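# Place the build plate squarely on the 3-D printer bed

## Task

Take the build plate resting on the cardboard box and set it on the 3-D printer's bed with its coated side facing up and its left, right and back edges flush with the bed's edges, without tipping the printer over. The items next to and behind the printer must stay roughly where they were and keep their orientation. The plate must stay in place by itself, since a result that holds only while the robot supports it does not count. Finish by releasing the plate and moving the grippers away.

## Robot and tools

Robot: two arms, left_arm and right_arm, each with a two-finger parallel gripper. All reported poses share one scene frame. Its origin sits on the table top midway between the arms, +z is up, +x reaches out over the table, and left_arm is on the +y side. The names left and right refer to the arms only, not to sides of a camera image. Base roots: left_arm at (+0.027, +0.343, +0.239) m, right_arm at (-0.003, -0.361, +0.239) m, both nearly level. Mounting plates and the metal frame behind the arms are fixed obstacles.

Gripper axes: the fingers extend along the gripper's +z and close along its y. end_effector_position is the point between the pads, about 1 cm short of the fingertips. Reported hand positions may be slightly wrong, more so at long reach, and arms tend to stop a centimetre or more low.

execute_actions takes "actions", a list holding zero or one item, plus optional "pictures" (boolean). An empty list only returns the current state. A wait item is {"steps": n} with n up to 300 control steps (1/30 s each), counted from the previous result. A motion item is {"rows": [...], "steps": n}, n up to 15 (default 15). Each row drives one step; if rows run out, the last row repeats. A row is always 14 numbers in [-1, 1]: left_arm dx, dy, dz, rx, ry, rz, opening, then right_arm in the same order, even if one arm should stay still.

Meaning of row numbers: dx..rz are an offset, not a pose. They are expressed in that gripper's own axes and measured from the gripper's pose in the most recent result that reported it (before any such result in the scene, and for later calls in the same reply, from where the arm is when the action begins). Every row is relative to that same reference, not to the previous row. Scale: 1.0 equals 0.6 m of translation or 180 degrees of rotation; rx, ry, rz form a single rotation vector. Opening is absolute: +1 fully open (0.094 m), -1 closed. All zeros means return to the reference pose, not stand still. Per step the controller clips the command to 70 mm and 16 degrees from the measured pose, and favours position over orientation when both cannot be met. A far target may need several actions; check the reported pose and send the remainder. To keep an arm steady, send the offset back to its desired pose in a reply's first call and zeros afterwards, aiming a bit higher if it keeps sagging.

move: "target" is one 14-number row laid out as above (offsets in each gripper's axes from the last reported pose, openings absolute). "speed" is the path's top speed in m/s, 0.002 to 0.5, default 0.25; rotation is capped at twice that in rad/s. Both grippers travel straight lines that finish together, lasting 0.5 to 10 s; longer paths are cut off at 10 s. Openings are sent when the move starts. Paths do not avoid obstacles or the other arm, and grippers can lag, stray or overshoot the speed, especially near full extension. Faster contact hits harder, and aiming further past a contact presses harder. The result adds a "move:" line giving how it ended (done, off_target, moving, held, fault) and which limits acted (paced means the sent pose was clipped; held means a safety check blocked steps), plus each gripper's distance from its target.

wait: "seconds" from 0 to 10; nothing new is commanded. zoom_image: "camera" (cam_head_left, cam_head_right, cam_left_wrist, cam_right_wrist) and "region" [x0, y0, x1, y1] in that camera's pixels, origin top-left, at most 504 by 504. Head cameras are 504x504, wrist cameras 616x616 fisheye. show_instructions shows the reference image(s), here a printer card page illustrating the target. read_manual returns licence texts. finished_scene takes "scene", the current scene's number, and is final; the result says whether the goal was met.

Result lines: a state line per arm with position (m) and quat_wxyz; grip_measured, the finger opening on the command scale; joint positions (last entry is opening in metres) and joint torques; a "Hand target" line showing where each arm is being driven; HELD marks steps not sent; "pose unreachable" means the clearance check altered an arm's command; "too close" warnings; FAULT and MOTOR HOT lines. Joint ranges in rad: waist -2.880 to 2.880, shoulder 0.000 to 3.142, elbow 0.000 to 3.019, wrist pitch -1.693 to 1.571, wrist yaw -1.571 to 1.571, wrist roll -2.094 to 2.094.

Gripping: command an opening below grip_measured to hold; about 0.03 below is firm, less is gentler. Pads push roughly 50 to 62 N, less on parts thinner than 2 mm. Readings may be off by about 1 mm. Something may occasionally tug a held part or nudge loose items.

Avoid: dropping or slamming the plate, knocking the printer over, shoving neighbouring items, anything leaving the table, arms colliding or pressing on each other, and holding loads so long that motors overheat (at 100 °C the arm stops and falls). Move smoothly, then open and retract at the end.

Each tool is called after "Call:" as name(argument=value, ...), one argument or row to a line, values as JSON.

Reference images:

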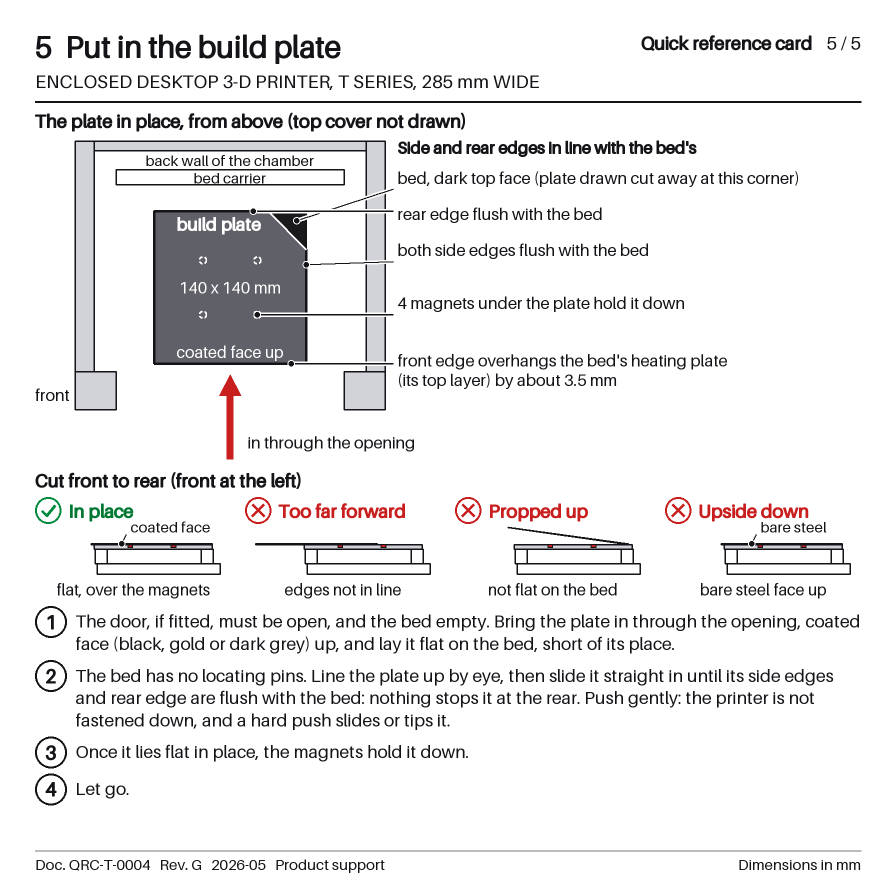

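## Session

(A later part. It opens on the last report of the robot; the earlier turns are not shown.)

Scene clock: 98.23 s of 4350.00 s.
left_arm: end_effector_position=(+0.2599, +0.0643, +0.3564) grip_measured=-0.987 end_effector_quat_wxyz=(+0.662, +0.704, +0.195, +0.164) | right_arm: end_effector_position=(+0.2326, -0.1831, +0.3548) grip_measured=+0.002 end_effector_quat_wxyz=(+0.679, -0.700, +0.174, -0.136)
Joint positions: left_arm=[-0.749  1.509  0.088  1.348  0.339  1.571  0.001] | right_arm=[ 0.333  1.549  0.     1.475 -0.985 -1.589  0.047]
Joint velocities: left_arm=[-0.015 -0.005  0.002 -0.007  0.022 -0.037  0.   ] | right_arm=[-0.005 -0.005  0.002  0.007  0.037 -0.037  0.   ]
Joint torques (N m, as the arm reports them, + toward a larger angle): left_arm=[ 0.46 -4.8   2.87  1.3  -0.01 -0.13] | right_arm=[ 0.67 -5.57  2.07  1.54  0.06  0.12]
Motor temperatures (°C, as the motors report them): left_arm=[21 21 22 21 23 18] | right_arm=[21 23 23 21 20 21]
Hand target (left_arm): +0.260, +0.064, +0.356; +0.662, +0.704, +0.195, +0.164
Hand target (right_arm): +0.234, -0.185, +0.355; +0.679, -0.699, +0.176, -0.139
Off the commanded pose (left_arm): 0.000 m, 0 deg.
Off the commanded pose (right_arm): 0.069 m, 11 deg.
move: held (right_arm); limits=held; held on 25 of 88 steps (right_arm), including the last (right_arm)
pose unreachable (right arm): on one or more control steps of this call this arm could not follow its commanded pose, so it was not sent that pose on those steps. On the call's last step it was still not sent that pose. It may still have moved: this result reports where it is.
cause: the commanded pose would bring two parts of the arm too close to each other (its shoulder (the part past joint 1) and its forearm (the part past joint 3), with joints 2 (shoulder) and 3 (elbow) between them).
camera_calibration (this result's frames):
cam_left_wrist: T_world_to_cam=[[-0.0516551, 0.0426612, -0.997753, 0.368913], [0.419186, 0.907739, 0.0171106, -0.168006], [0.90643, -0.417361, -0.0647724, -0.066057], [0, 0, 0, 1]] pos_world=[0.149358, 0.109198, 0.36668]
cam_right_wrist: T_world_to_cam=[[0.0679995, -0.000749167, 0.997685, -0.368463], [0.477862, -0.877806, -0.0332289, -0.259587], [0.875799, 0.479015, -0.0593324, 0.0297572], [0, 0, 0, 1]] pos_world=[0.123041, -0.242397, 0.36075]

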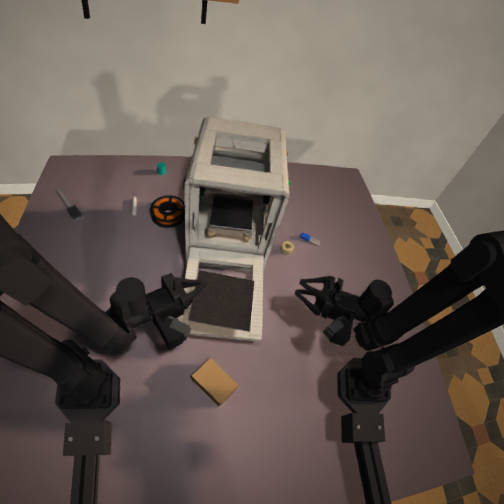

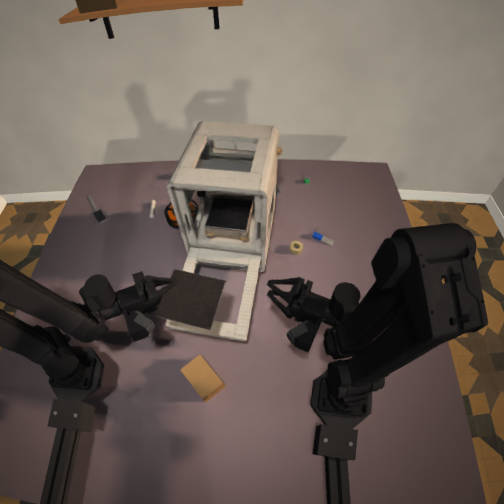

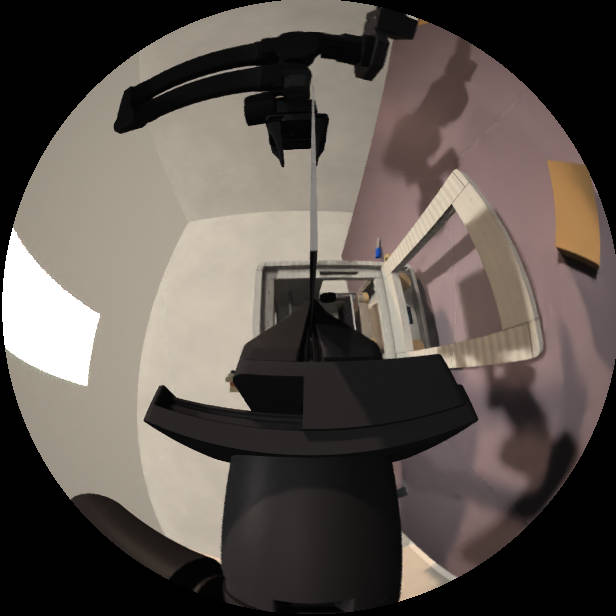

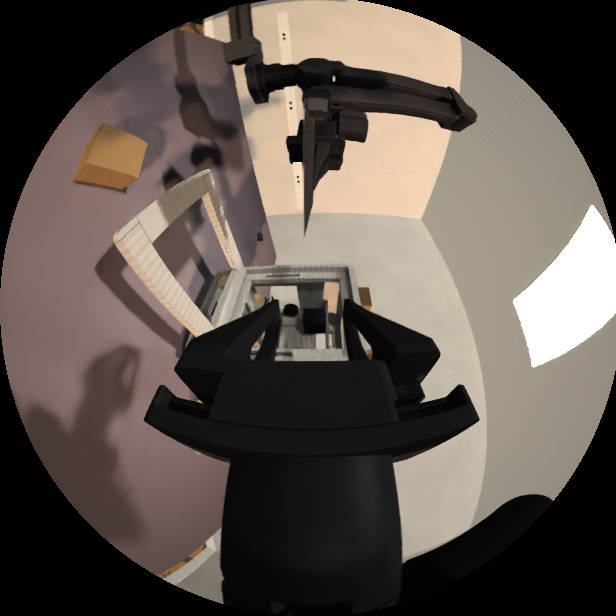

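Call:
move(
  target=[0.133,0.01,0,-0.025,0,0,-1,-0.055,-0.012,0.2,0.012,-0.065,-0.01,0],
  speed=0.08,
)

Call:
zoom_image(
  camera="cam_head_right",
  region=[130, 200, 330, 400],
)

Scene clock: 101.60 s of 4350.00 s.
left_arm: end_effector_position=(+0.3188, +0.1033, +0.3516) grip_measured=-0.987 end_effector_quat_wxyz=(+0.677, +0.691, +0.192, +0.162) | right_arm: end_effector_position=(+0.2527, -0.0673, +0.3621) grip_measured=+0.002 end_effector_quat_wxyz=(+0.704, -0.700, +0.083, -0.086)
Joint positions: left_arm=[-0.437  1.658  0.166  1.455  0.659  1.561  0.001] | right_arm=[ 0.726  1.67   0.227  1.451 -0.796 -1.571  0.047]
Joint velocities: left_arm=[-0.024 -0.005  0.002  0.037  0.066 -0.066 -0.   ] | right_arm=[-0.005 -0.005 -0.002 -0.007  0.037  0.007 -0.001]
Joint torques (N m, as the arm reports them, + toward a larger angle): left_arm=[ 1.4  -5.7   4.08  2.66  0.17 -0.35] | right_arm=[ 0.93 -7.79  4.5   1.42  0.28  0.11]
Motor temperatures (°C, as the motors report them): left_arm=[21 21 22 21 23 18] | right_arm=[21 23 23 21 20 21]
Hand target (left_arm): +0.330, +0.103, +0.361; +0.689, +0.679, +0.188, +0.172
Hand target (right_arm): +0.256, -0.063, +0.357; +0.701, -0.703, +0.089, -0.079
Off the commanded pose (left_arm): 0.014 m, 2 deg.
Off the commanded pose (right_arm): 0.008 m, 1 deg.
move: off_target (left_arm)
camera_calibration (this result's frames):
cam_left_wrist: T_world_to_cam=[[-0.039737, 0.00484255, -0.999198, 0.366068], [0.425863, 0.904701, -0.0125515, -0.219383], [0.903915, -0.42602, -0.0380124, -0.11117], [0, 0, 0, 1]] pos_world=[0.208462, 0.149342, 0.358795]
cam_right_wrist: T_world_to_cam=[[0.00682973, -0.0210298, 0.999756, -0.36372], [0.646503, -0.762637, -0.0204586, -0.206785], [0.762881, 0.646484, 0.00838725, -0.0276379], [0, 0, 0, 1]] pos_world=[0.157255, -0.147483, 0.359632]

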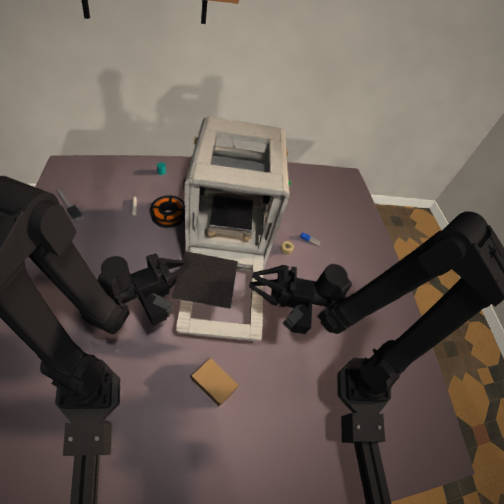

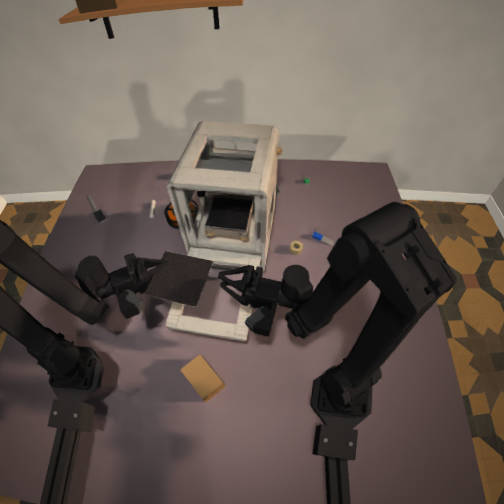

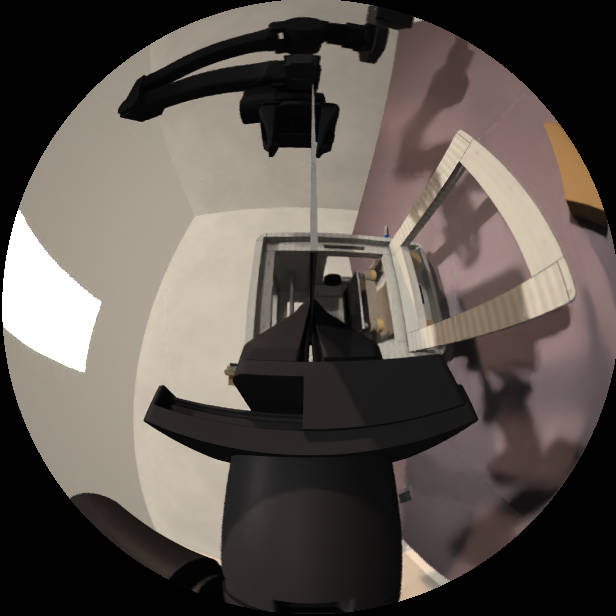

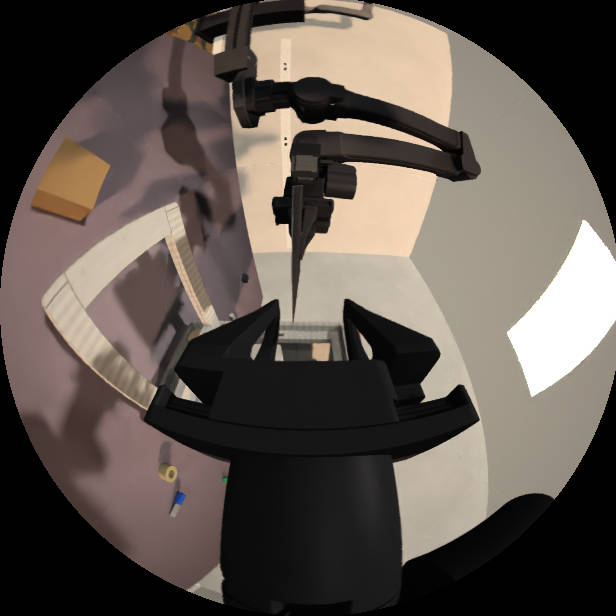

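Region (130, 200, 330, 400) of cam_head_right's 504x504 image, scaled by 2.520, with more detail than that image has.

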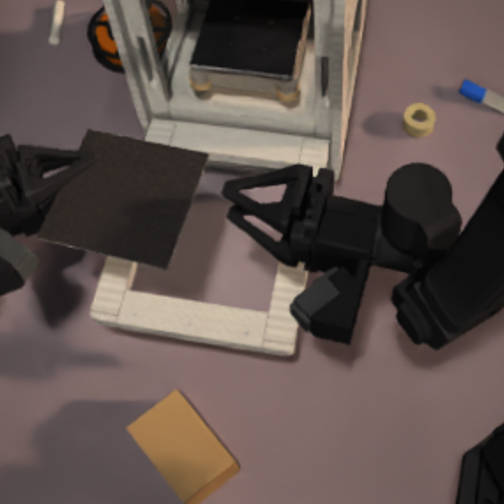

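Call:
move(
  target=[0,0,0,0,0,0,-1,-0.02,0.022,0.125,0,0,0.01,-0.1],
  speed=0.06,
)

Scene clock: 104.37 s of 4350.00 s.
left_arm: end_effector_position=(+0.3188, +0.1033, +0.3517) grip_measured=-0.987 end_effector_quat_wxyz=(+0.678, +0.691, +0.192, +0.162) | right_arm: end_effector_position=(+0.2571, +0.0018, +0.3553) grip_measured=-0.098 end_effector_quat_wxyz=(+0.708, -0.696, +0.087, -0.083)
Joint positions: left_arm=[-0.437  1.658  0.166  1.456  0.659  1.56   0.001] | right_arm=[ 0.922  1.76   0.347  1.431 -0.599 -1.554  0.042]
Joint velocities: left_arm=[-0.005 -0.005  0.007  0.002  0.037  0.022 -0.   ] | right_arm=[ 0.005  0.005 -0.017  0.002 -0.037 -0.037 -0.001]
Joint torques (N m, as the arm reports them, + toward a larger angle): left_arm=[ 0.43 -6.37  2.48  1.25  0.06 -0.1 ] | right_arm=[ 0.68 -9.49  5.15  1.43  0.35  0.18]
Motor temperatures (°C, as the motors report them): left_arm=[21 21 22 21 23 18] | right_arm=[21 23 23 21 20 21]
Hand target (left_arm): +0.319, +0.103, +0.352; +0.677, +0.691, +0.192, +0.162
Hand target (right_arm): +0.261, +0.007, +0.349; +0.705, -0.699, +0.093, -0.076
Off the commanded pose (left_arm): 0.000 m, 0 deg.
Off the commanded pose (right_arm): 0.009 m, 1 deg.
move: done
camera_calibration (this result's frames):
cam_left_wrist: T_world_to_cam=[[-0.0403869, 0.0041371, -0.999176, 0.36642], [0.425824, 0.904706, -0.0134659, -0.219048], [0.903904, -0.426016, -0.0383, -0.111066], [0, 0, 0, 1]] pos_world=[0.208468, 0.149342, 0.358914]
cam_right_wrist: T_world_to_cam=[[0.0164612, -0.033291, 0.99931, -0.357813], [0.6455, -0.762909, -0.0360486, -0.15126], [0.763583, 0.645648, 0.00893099, -0.075885], [0, 0, 0, 1]] pos_world=[0.161473, -0.0783143, 0.352791]

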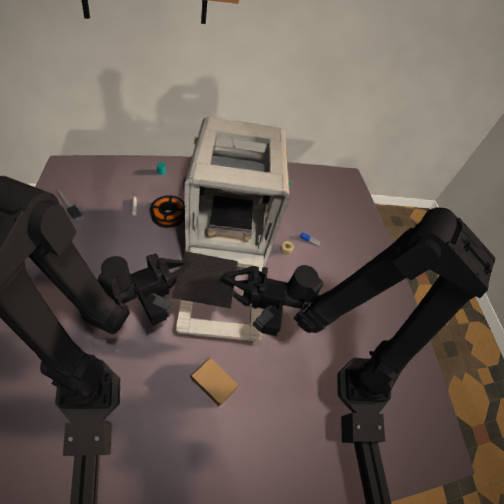

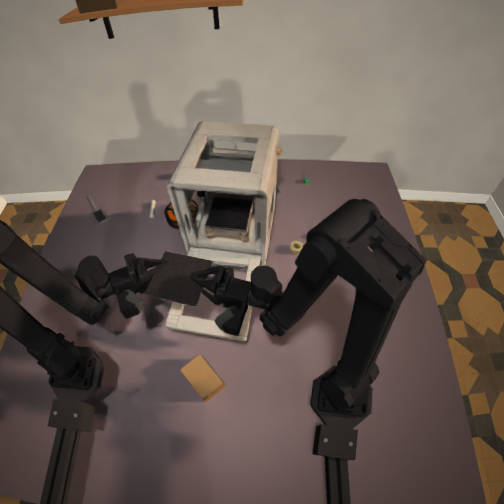

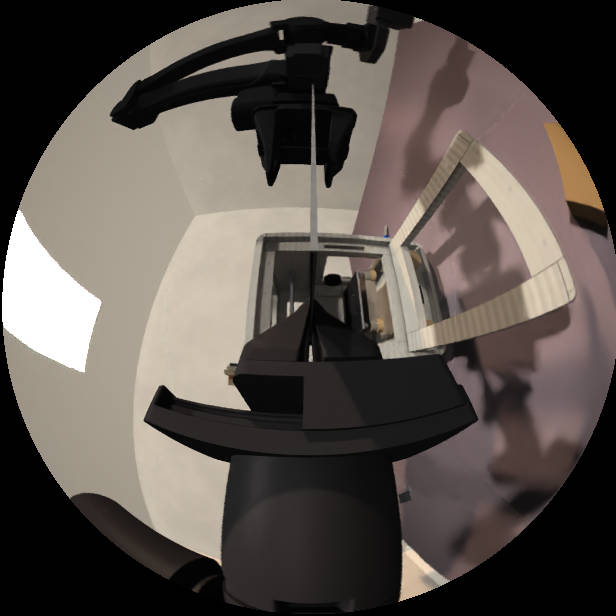

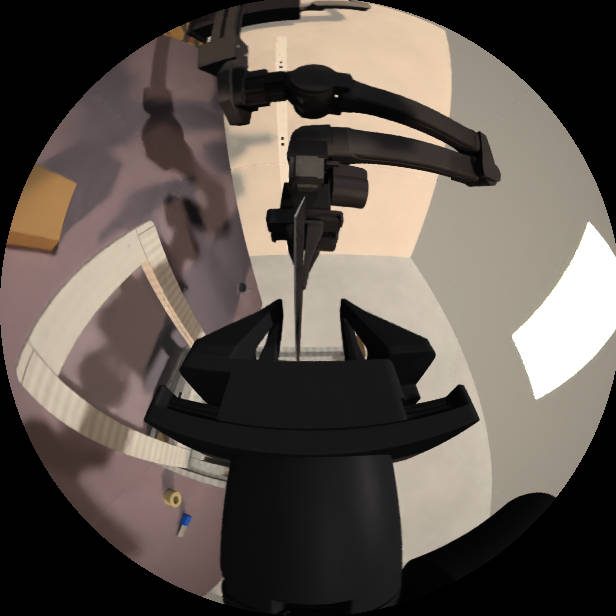

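Call:
move(
  target=[0,0,0,0,0,0,-1,0,0.022,0.02,0,0,0.012,-0.4],
  speed=0.03,
)

Call:
move(
  target=[0,0,0,0,0,0,-1,0,0,0,0,0,0,-1],
)

Call:
move(
  target=[0,0,0,0,0,0,0,0,0,0,0,0,0,-1],
)

Call:
move(
  target=[0.2,0,-0.3,0,0.2,0,0,0,0,0,0,0,0,-1],
  speed=0.15,
)

Scene clock: 107.30 s of 4350.00 s.
left_arm: end_effector_position=(+0.3188, +0.1033, +0.3517) grip_measured=-0.987 end_effector_quat_wxyz=(+0.678, +0.691, +0.192, +0.162) | right_arm: end_effector_position=(+0.2578, +0.0075, +0.3430) grip_measured=-0.398 end_effector_quat_wxyz=(+0.705, -0.698, +0.101, -0.071)
Joint positions: left_arm=[-0.437  1.658  0.166  1.456  0.659  1.56   0.001] | right_arm=[ 0.936  1.809  0.361  1.452 -0.582 -1.528  0.028]
Joint velocities: left_arm=[ 0.005 -0.015 -0.007  0.027 -0.022 -0.051 -0.002] | right_arm=[-0.015 -0.024  0.002  0.017  0.007  0.066 -0.001]
Joint torques (N m, as the arm reports them, + toward a larger angle): left_arm=[ 0.66 -7.1   2.34  1.31 -0.02 -0.06] | right_arm=[  1.3  -10.43   4.88   2.68   0.34   0.17]
Motor temperatures (°C, as the motors report them): left_arm=[21 21 22 21 23 18] | right_arm=[21 23 23 21 20 21]
Hand target (left_arm): +0.319, +0.103, +0.352; +0.678, +0.691, +0.192, +0.162
Hand target (right_arm): +0.260, +0.013, +0.343; +0.709, -0.694, +0.100, -0.069
Off the commanded pose (left_arm): 0.000 m, 0 deg.
Off the commanded pose (right_arm): 0.007 m, 1 deg.
move: done
camera_calibration (this result's frames):
cam_left_wrist: T_world_to_cam=[[-0.0403869, 0.0041371, -0.999176, 0.36642], [0.425824, 0.904706, -0.0134659, -0.219048], [0.903904, -0.426016, -0.0383, -0.111066], [0, 0, 0, 1]] pos_world=[0.208468, 0.149342, 0.358914]
cam_right_wrist: T_world_to_cam=[[0.0533922, -0.0299151, 0.998125, -0.354462], [0.641677, -0.764835, -0.057248, -0.139505], [0.765114, 0.643531, -0.0216404, -0.0699367], [0, 0, 0, 1]] pos_world=[0.161952, -0.0722955, 0.344298]

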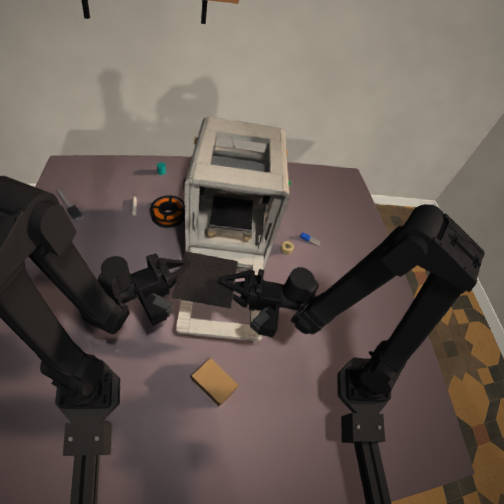

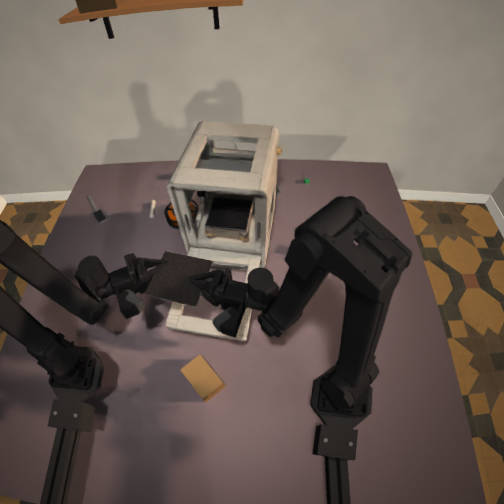

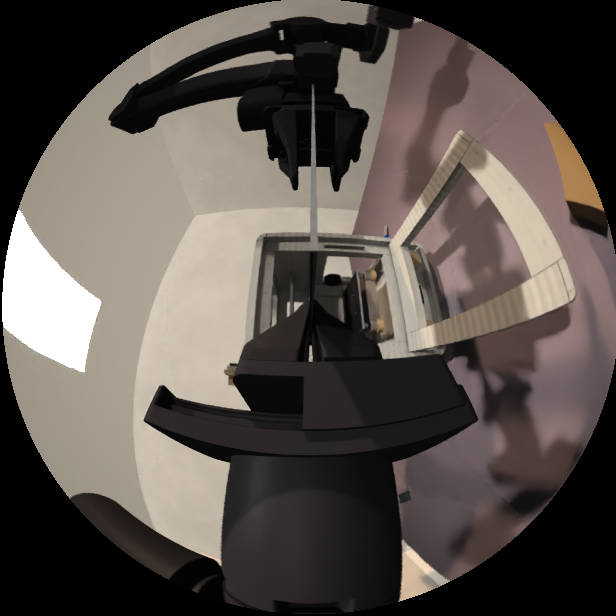

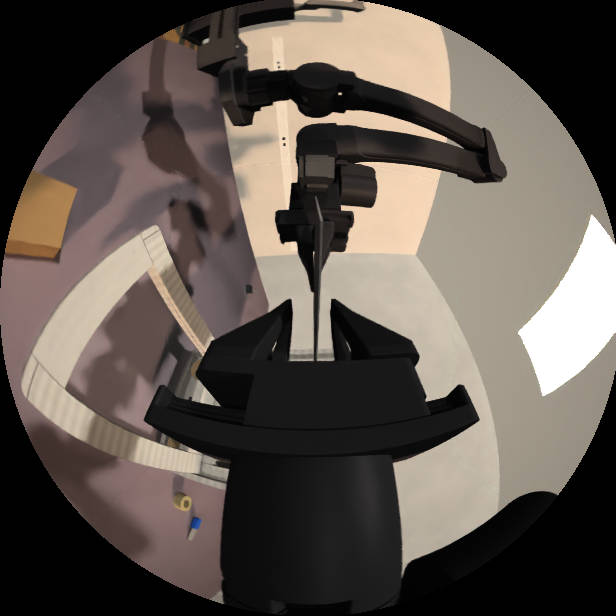

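Scene clock: 107.80 s of 4350.00 s.
left_arm: end_effector_position=(+0.3188, +0.1033, +0.3517) grip_measured=-0.987 end_effector_quat_wxyz=(+0.677, +0.692, +0.189, +0.165) | right_arm: end_effector_position=(+0.2578, +0.0075, +0.3436) grip_measured=-0.983 end_effector_quat_wxyz=(+0.706, -0.698, +0.100, -0.071)
Joint positions: left_arm=[-0.437  1.658  0.166  1.456  0.659  1.568  0.001] | right_arm=[ 0.936  1.808  0.361  1.454 -0.582 -1.528  0.001]
Joint velocities: left_arm=[-0.005 -0.015  0.007 -0.017 -0.066  0.037  0.001] | right_arm=[-0.005  0.005 -0.012  0.017  0.037  0.022 -0.001]
Joint torques (N m, as the arm reports them, + toward a larger angle): left_arm=[ 0.63 -6.29  2.18  1.34  0.   -0.3 ] | right_arm=[  0.56 -12.49   3.13   1.76   0.11   0.09]
Motor temperatures (°C, as the motors report them): left_arm=[21 21 22 21 23 18] | right_arm=[21 23 23 21 20 21]
Hand target (left_arm): +0.319, +0.103, +0.352; +0.678, +0.691, +0.192, +0.162
Hand target (right_arm): +0.258, +0.008, +0.343; +0.705, -0.698, +0.101, -0.071
Off the commanded pose (left_arm): 0.000 m, 0 deg.
Off the commanded pose (right_arm): 0.001 m, 0 deg.
move: done
camera_calibration (this result's frames):
cam_left_wrist: T_world_to_cam=[[-0.0333851, 0.00802199, -0.99941, 0.363869], [0.426106, 0.904646, -0.00697262, -0.221416], [0.904057, -0.426087, -0.0336199, -0.112753], [0, 0, 0, 1]] pos_world=[0.20843, 0.149341, 0.35832]
cam_right_wrist: T_world_to_cam=[[0.0517138, -0.0314655, 0.998166, -0.354606], [0.641769, -0.76475, -0.0573568, -0.13946], [0.765152, 0.643559, -0.0193545, -0.0707282], [0, 0, 0, 1]] pos_world=[0.161957, -0.072292, 0.344588]

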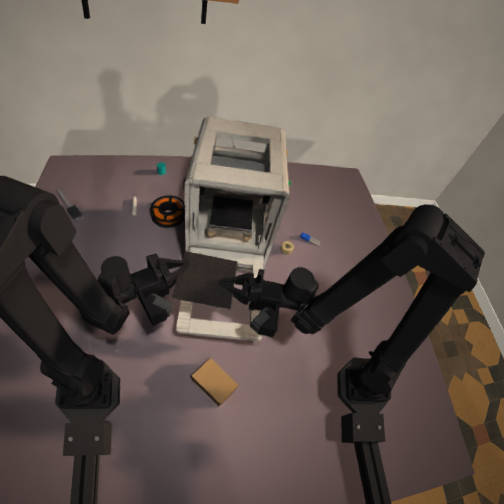

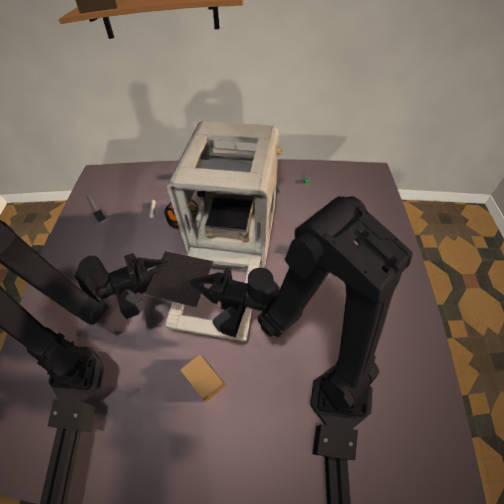

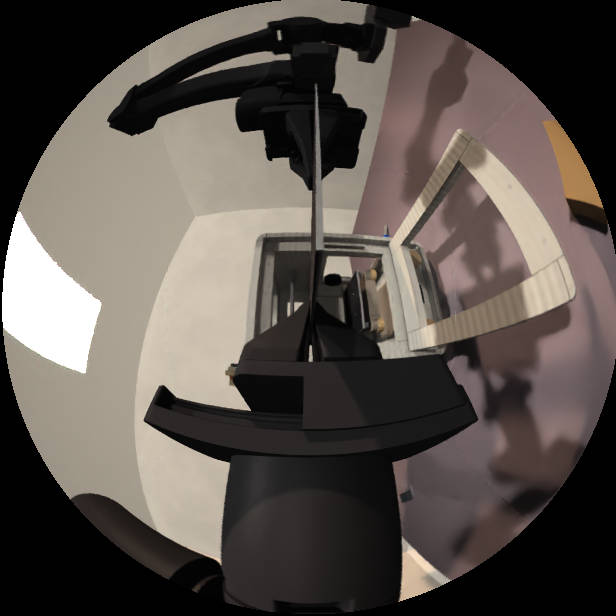

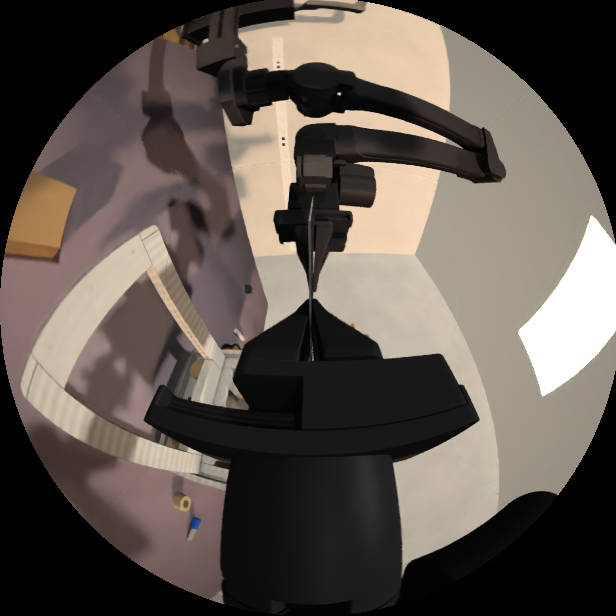

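Scene clock: 108.30 s of 4350.00 s.
left_arm: end_effector_position=(+0.3188, +0.1033, +0.3517) grip_measured=-0.001 end_effector_quat_wxyz=(+0.677, +0.692, +0.189, +0.165) | right_arm: end_effector_position=(+0.2575, +0.0072, +0.3431) grip_measured=-0.984 end_effector_quat_wxyz=(+0.705, -0.698, +0.101, -0.071)
Joint positions: left_arm=[-0.437  1.658  0.166  1.456  0.659  1.568  0.047] | right_arm=[ 0.936  1.808  0.36   1.453 -0.582 -1.528  0.001]
Joint velocities: left_arm=[ 0.015 -0.005  0.002 -0.007 -0.007 -0.007  0.001] | right_arm=[-0.015 -0.005 -0.017 -0.002 -0.037  0.007 -0.   ]
Joint torques (N m, as the arm reports them, + toward a larger angle): left_arm=[ 0.92 -6.77  2.56  1.57  0.02 -0.17] | right_arm=[  0.49 -12.77   3.35   1.98   0.1    0.08]
Motor temperatures (°C, as the motors report them): left_arm=[21 21 22 21 23 18] | right_arm=[21 24 23 21 20 21]
Hand target (left_arm): +0.319, +0.103, +0.352; +0.677, +0.692, +0.189, +0.165
Hand target (right_arm): +0.258, +0.008, +0.344; +0.706, -0.698, +0.100, -0.071
Off the commanded pose (left_arm): 0.000 m, 0 deg.
Off the commanded pose (right_arm): 0.001 m, 0 deg.
move: done
camera_calibration (this result's frames):
cam_left_wrist: T_world_to_cam=[[-0.0330516, 0.00820696, -0.99942, 0.363747], [0.426118, 0.904643, -0.00666337, -0.221528], [0.904064, -0.426091, -0.033397, -0.112833], [0, 0, 0, 1]] pos_world=[0.208428, 0.149341, 0.358292]
cam_right_wrist: T_world_to_cam=[[0.0531125, -0.0301735, 0.998133, -0.354489], [0.641692, -0.764821, -0.0572661, -0.139517], [0.765121, 0.643536, -0.0212595, -0.0696437], [0, 0, 0, 1]] pos_world=[0.161641, -0.0725834, 0.344357]

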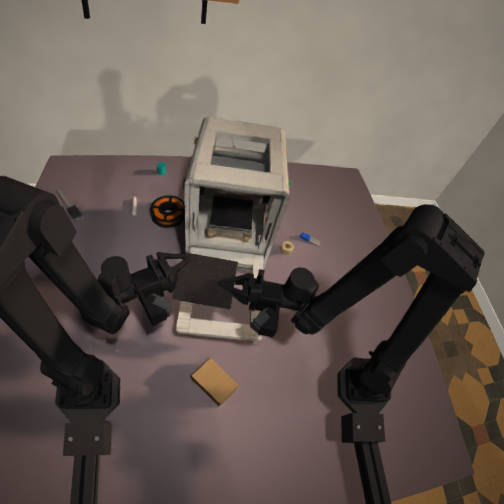

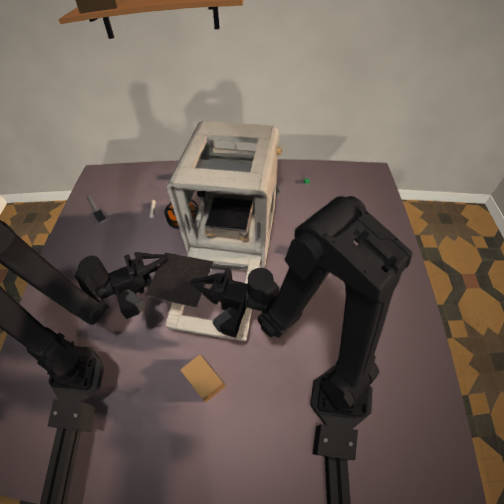

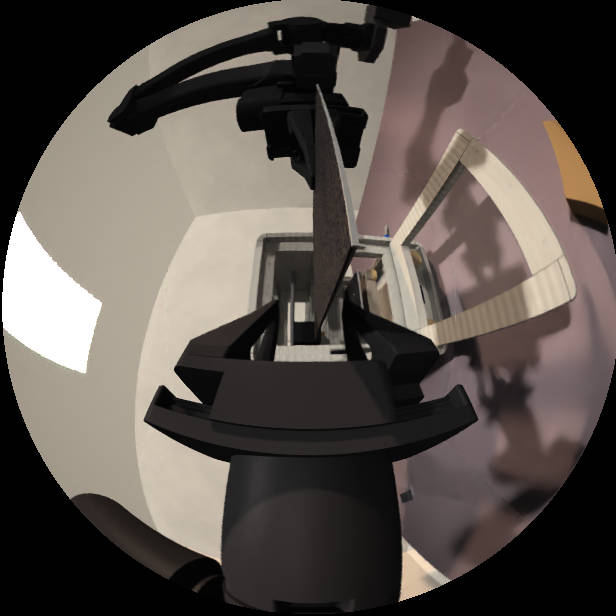

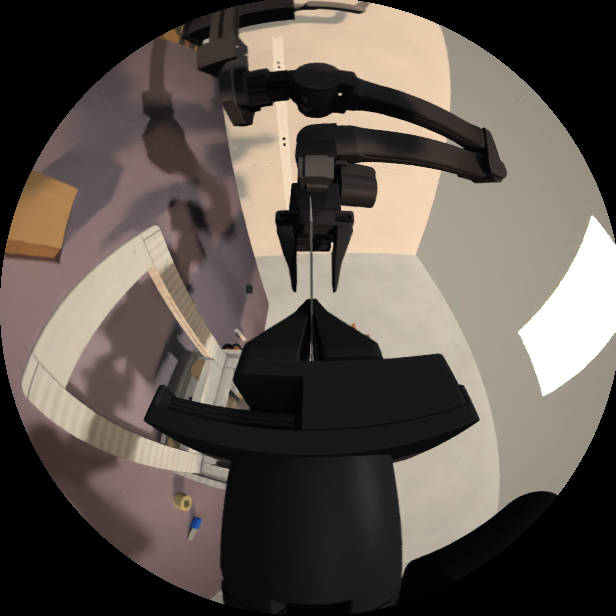

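Scene clock: 110.67 s of 4350.00 s.
left_arm: end_effector_position=(+0.3320, +0.2256, +0.3446) grip_measured=-0.001 end_effector_quat_wxyz=(+0.628, +0.655, +0.321, +0.271) | right_arm: end_effector_position=(+0.2575, +0.0072, +0.3431) grip_measured=-0.984 end_effector_quat_wxyz=(+0.705, -0.698, +0.101, -0.071)
Joint positions: left_arm=[-0.065  1.625  0.029  1.516  0.673  1.574  0.047] | right_arm=[ 0.936  1.808  0.36   1.453 -0.582 -1.528  0.001]
Joint velocities: left_arm=[-0.015 -0.005 -0.002 -0.007 -0.007 -0.066  0.   ] | right_arm=[ 0.015 -0.015 -0.012 -0.007 -0.022 -0.007 -0.001]
Joint torques (N m, as the arm reports them, + toward a larger angle): left_arm=[-0.77 -4.7   1.51  1.69  0.05 -0.09] | right_arm=[  0.82 -12.33   2.93   1.75   0.07   0.11]
Motor temperatures (°C, as the motors report them): left_arm=[21 21 22 21 22 18] | right_arm=[21 24 23 21 20 21]
Hand target (left_arm): +0.331, +0.224, +0.345; +0.629, +0.656, +0.319, +0.269
Hand target (right_arm): +0.257, +0.007, +0.343; +0.705, -0.698, +0.101, -0.071
Off the commanded pose (left_arm): 0.094 m, 16 deg; position clipped at the last step of the last action.
Off the commanded pose (right_arm): 0.000 m, 0 deg.
move: held (left_arm); limits=paced,held; held on 32 of 71 steps (left_arm), including the last (left_arm)
pose unreachable (left arm): on one or more control steps of this call this arm could not follow its commanded pose, so it was not sent that pose on those steps. On the call's last step it was still not sent that pose. It may still have moved: this result reports where it is.
cause: the commanded pose would bring two parts of the arm too close to each other (its shoulder (the part past joint 1) and its forearm (the part past joint 3), with joints 2 (shoulder) and 3 (elbow) between them).
camera_calibration (this result's frames):
cam_left_wrist: T_world_to_cam=[[-0.0740073, 0.00207188, -0.997256, 0.370374], [0.0819962, 0.996625, -0.00401445, -0.245298], [0.993881, -0.0820682, -0.0739274, -0.166341], [0, 0, 0, 1]] pos_world=[0.212847, 0.230051, 0.356076]
cam_right_wrist: T_world_to_cam=[[0.0531125, -0.0301735, 0.998133, -0.354489], [0.641692, -0.764821, -0.0572661, -0.139517], [0.765121, 0.643536, -0.0212595, -0.0696437], [0, 0, 0, 1]] pos_world=[0.161641, -0.0725834, 0.344357]

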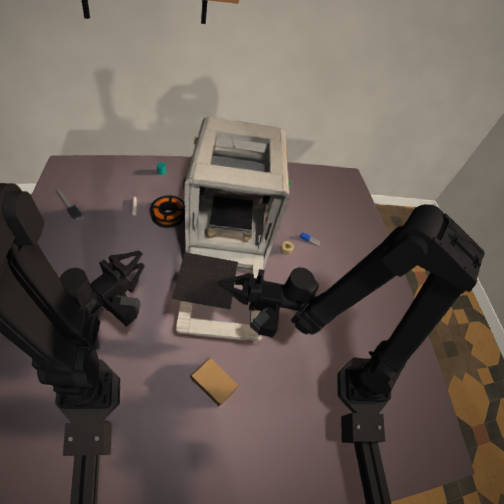

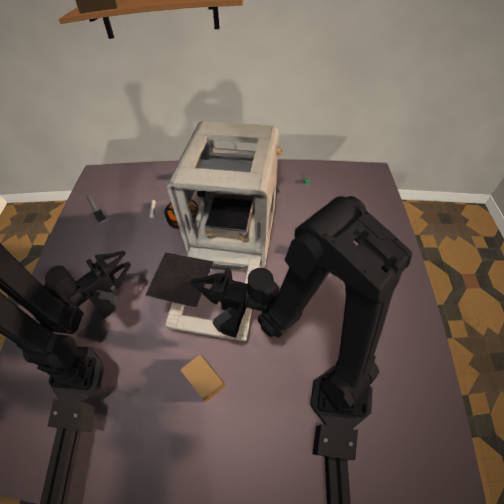

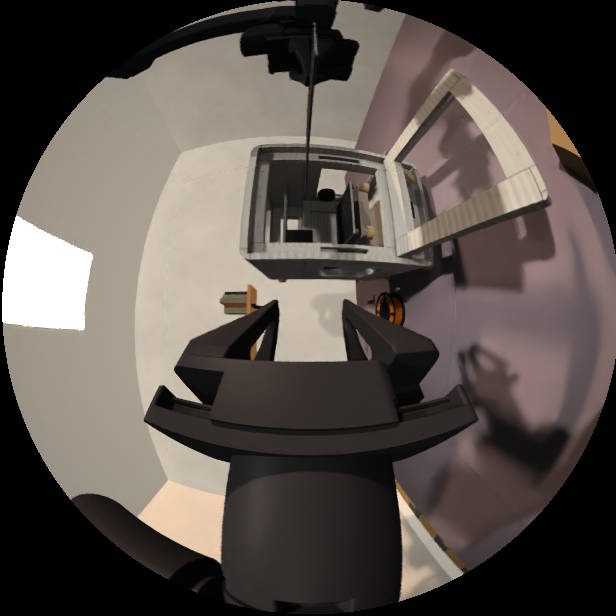

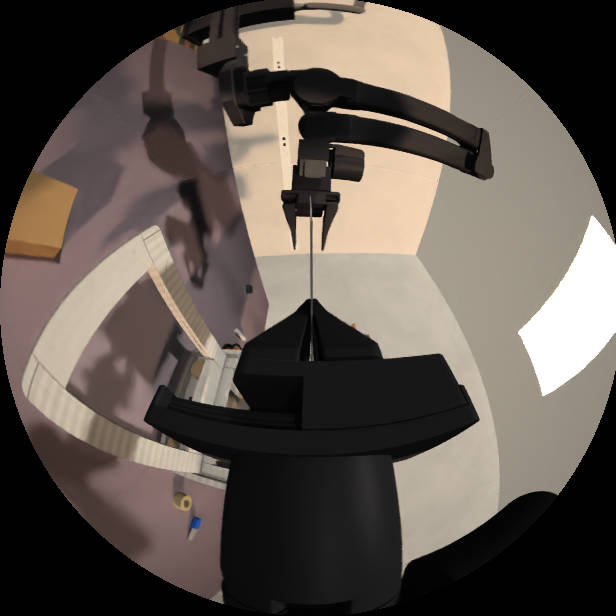

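Call:
move(
  target=[0.2,0,0,0,0,0,0,0.138,0.06,0.013,0,0.478,0,-1],
  speed=0.2,
)

Call:
move(
  target=[0,0,0,0,0,0,0,0,0.06,0.13,0,0,0,-1],
  speed=0.06,
)

Call:
zoom_image(
  camera="cam_head_left",
  region=[150, 170, 310, 330],
)

Scene clock: 117.63 s of 4350.00 s.
left_arm: end_effector_position=(+0.4025, +0.3088, +0.3425) grip_measured=-0.001 end_effector_quat_wxyz=(+0.631, +0.655, +0.317, +0.268) | right_arm: end_effector_position=(+0.3416, -0.0144, +0.3074) grip_measured=-0.984 end_effector_quat_wxyz=(+0.447, -0.461, +0.550, -0.534)
Joint positions: left_arm=[0.278 1.67  0.25  1.307 1.024 1.621 0.047] | right_arm=[ 1.326  1.988  0.695  1.184  1.31  -1.466  0.001]
Joint velocities: left_arm=[-0.005 -0.005 -0.017  0.032 -0.022 -0.007 -0.001] | right_arm=[ 0.005  0.005 -0.002 -0.042 -0.022  0.081 -0.001]
Joint torques (N m, as the arm reports them, + toward a larger angle): left_arm=[ 1.17 -5.58  4.42  0.88  0.19  0.01] | right_arm=[  0.55 -15.38   6.58   1.27   0.38   0.18]
Motor temperatures (°C, as the motors report them): left_arm=[21 21 22 21 22 18] | right_arm=[21 24 23 21 20 21]
Hand target (left_arm): +0.410, +0.316, +0.339; +0.628, +0.655, +0.321, +0.271
Hand target (right_arm): +0.343, -0.005, +0.304; +0.451, -0.458, +0.552, -0.530
Off the commanded pose (left_arm): 0.011 m, 1 deg.
Off the commanded pose (right_arm): 0.011 m, 1 deg.
move: off_target (left_arm, right_arm)
camera_calibration (this result's frames):
cam_left_wrist: T_world_to_cam=[[-0.071098, 0.000305629, -0.997469, 0.372725], [0.0912668, 0.995807, -0.00620023, -0.33672], [0.993285, -0.0914767, -0.0708278, -0.2276], [0, 0, 0, 1]] pos_world=[0.283303, 0.314374, 0.353574]
cam_right_wrist: T_world_to_cam=[[0.0154137, -0.018582, 0.999709, -0.311447], [-0.720146, -0.69382, -0.00179296, 0.237063], [0.693651, -0.719908, -0.0240761, -0.115203], [0, 0, 0, 1]] pos_world=[0.255431, 0.0757563, 0.309007]

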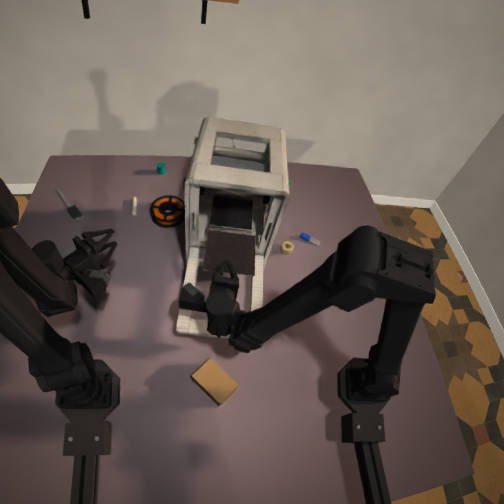

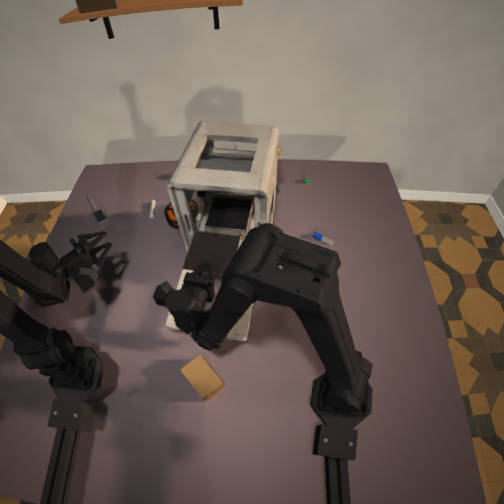

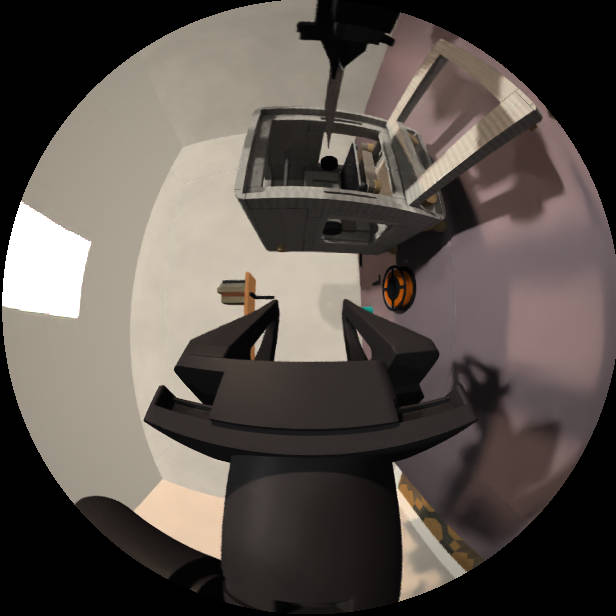

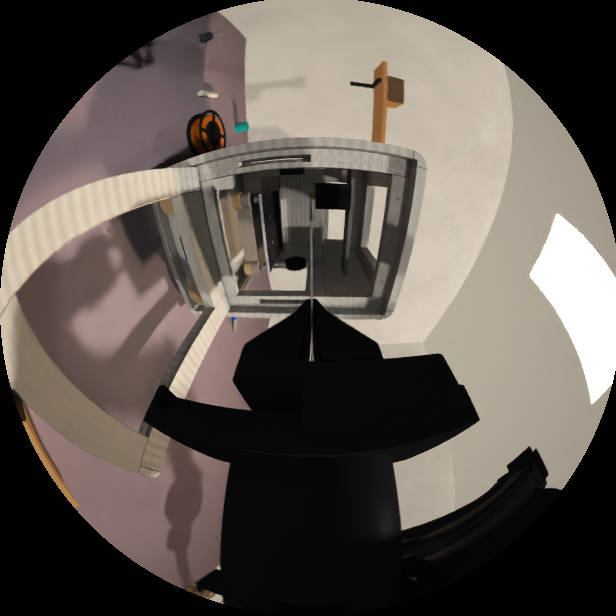

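Scene clock: 119.40 s of 4350.00 s.
left_arm: end_effector_position=(+0.4025, +0.3088, +0.3425) grip_measured=-0.001 end_effector_quat_wxyz=(+0.631, +0.655, +0.317, +0.268) | right_arm: end_effector_position=(+0.4101, -0.0349, +0.2698) grip_measured=-0.984 end_effector_quat_wxyz=(+0.439, -0.468, +0.550, -0.534)
Joint positions: left_arm=[0.278 1.67  0.25  1.307 1.024 1.621 0.047] | right_arm=[ 1.161  2.115  0.761  1.25   1.146 -1.494  0.001]
Joint velocities: left_arm=[-0.034 -0.005 -0.012 -0.007 -0.022  0.037  0.   ] | right_arm=[-0.005  0.005 -0.007 -0.002  0.037 -0.022  0.   ]
Joint torques (N m, as the arm reports them, + toward a larger angle): left_arm=[ 0.54 -7.66  2.87  1.38  0.   -0.12] | right_arm=[  0.52 -16.69   5.98   2.56  -0.03   0.03]
Motor temperatures (°C, as the motors report them): left_arm=[21 21 22 21 22 18] | right_arm=[21 24 23 21 20 21]
Hand target (left_arm): +0.402, +0.309, +0.342; +0.631, +0.655, +0.317, +0.268
Hand target (right_arm): +0.416, -0.029, +0.269; +0.447, -0.462, +0.551, -0.533
Off the commanded pose (left_arm): 0.000 m, 0 deg.
Off the commanded pose (right_arm): 0.010 m, 1 deg.
move: done
camera_calibration (this result's frames):
cam_left_wrist: T_world_to_cam=[[-0.071098, 0.000305629, -0.997469, 0.372725], [0.0912668, 0.995807, -0.00620023, -0.33672], [0.993285, -0.0914767, -0.0708278, -0.2276], [0, 0, 0, 1]] pos_world=[0.283303, 0.314374, 0.353574]
cam_right_wrist: T_world_to_cam=[[0.0321862, -0.00541352, 0.999467, -0.28161], [-0.720451, -0.693233, 0.0194461, 0.266483], [0.692759, -0.720693, -0.0262127, -0.177473], [0, 0, 0, 1]] pos_world=[0.323998, 0.0553067, 0.271625]

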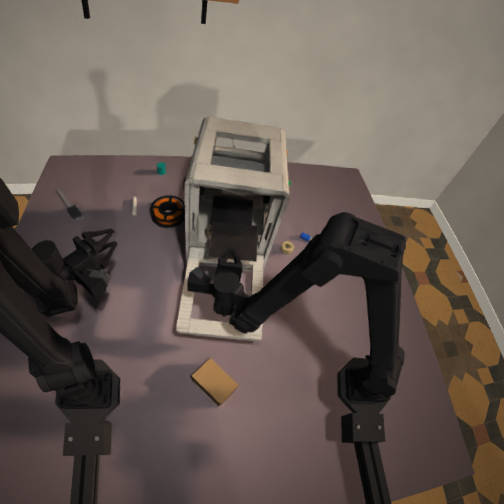

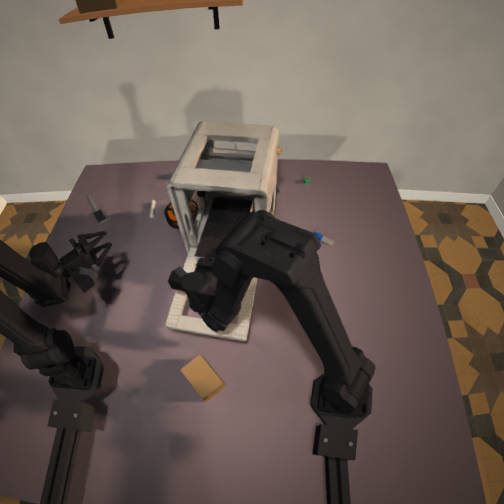

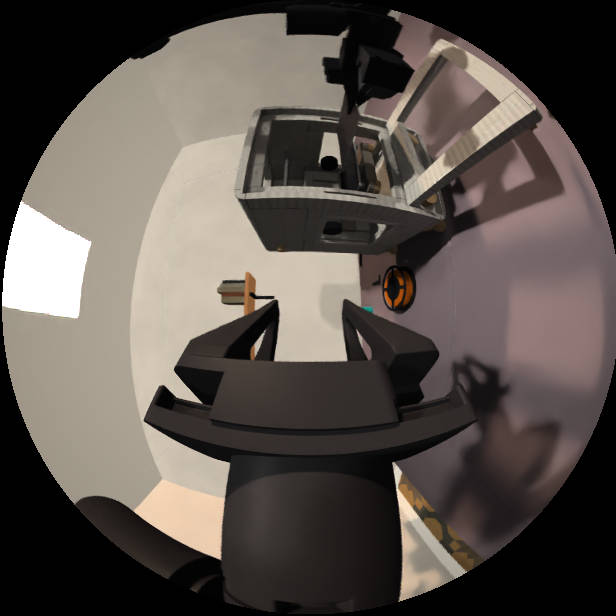

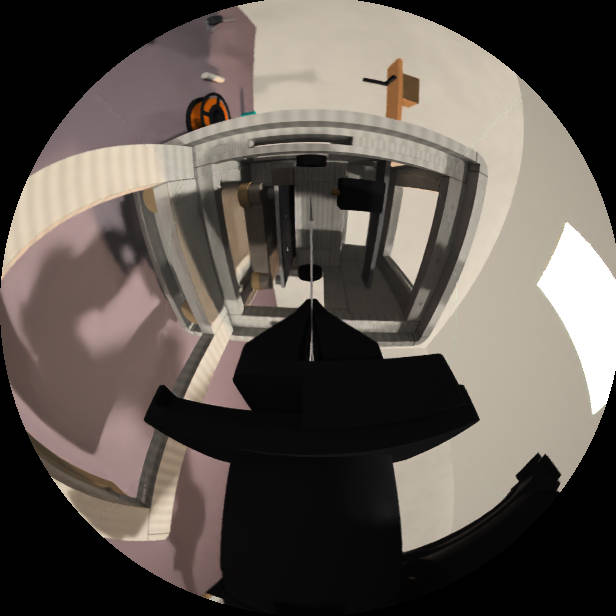

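Region (150, 170, 310, 330) of cam_head_left's 504x504 image, scaled by 3.150, with more detail than that image has.

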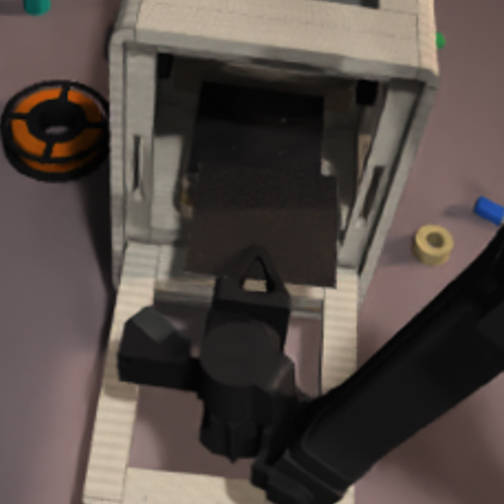

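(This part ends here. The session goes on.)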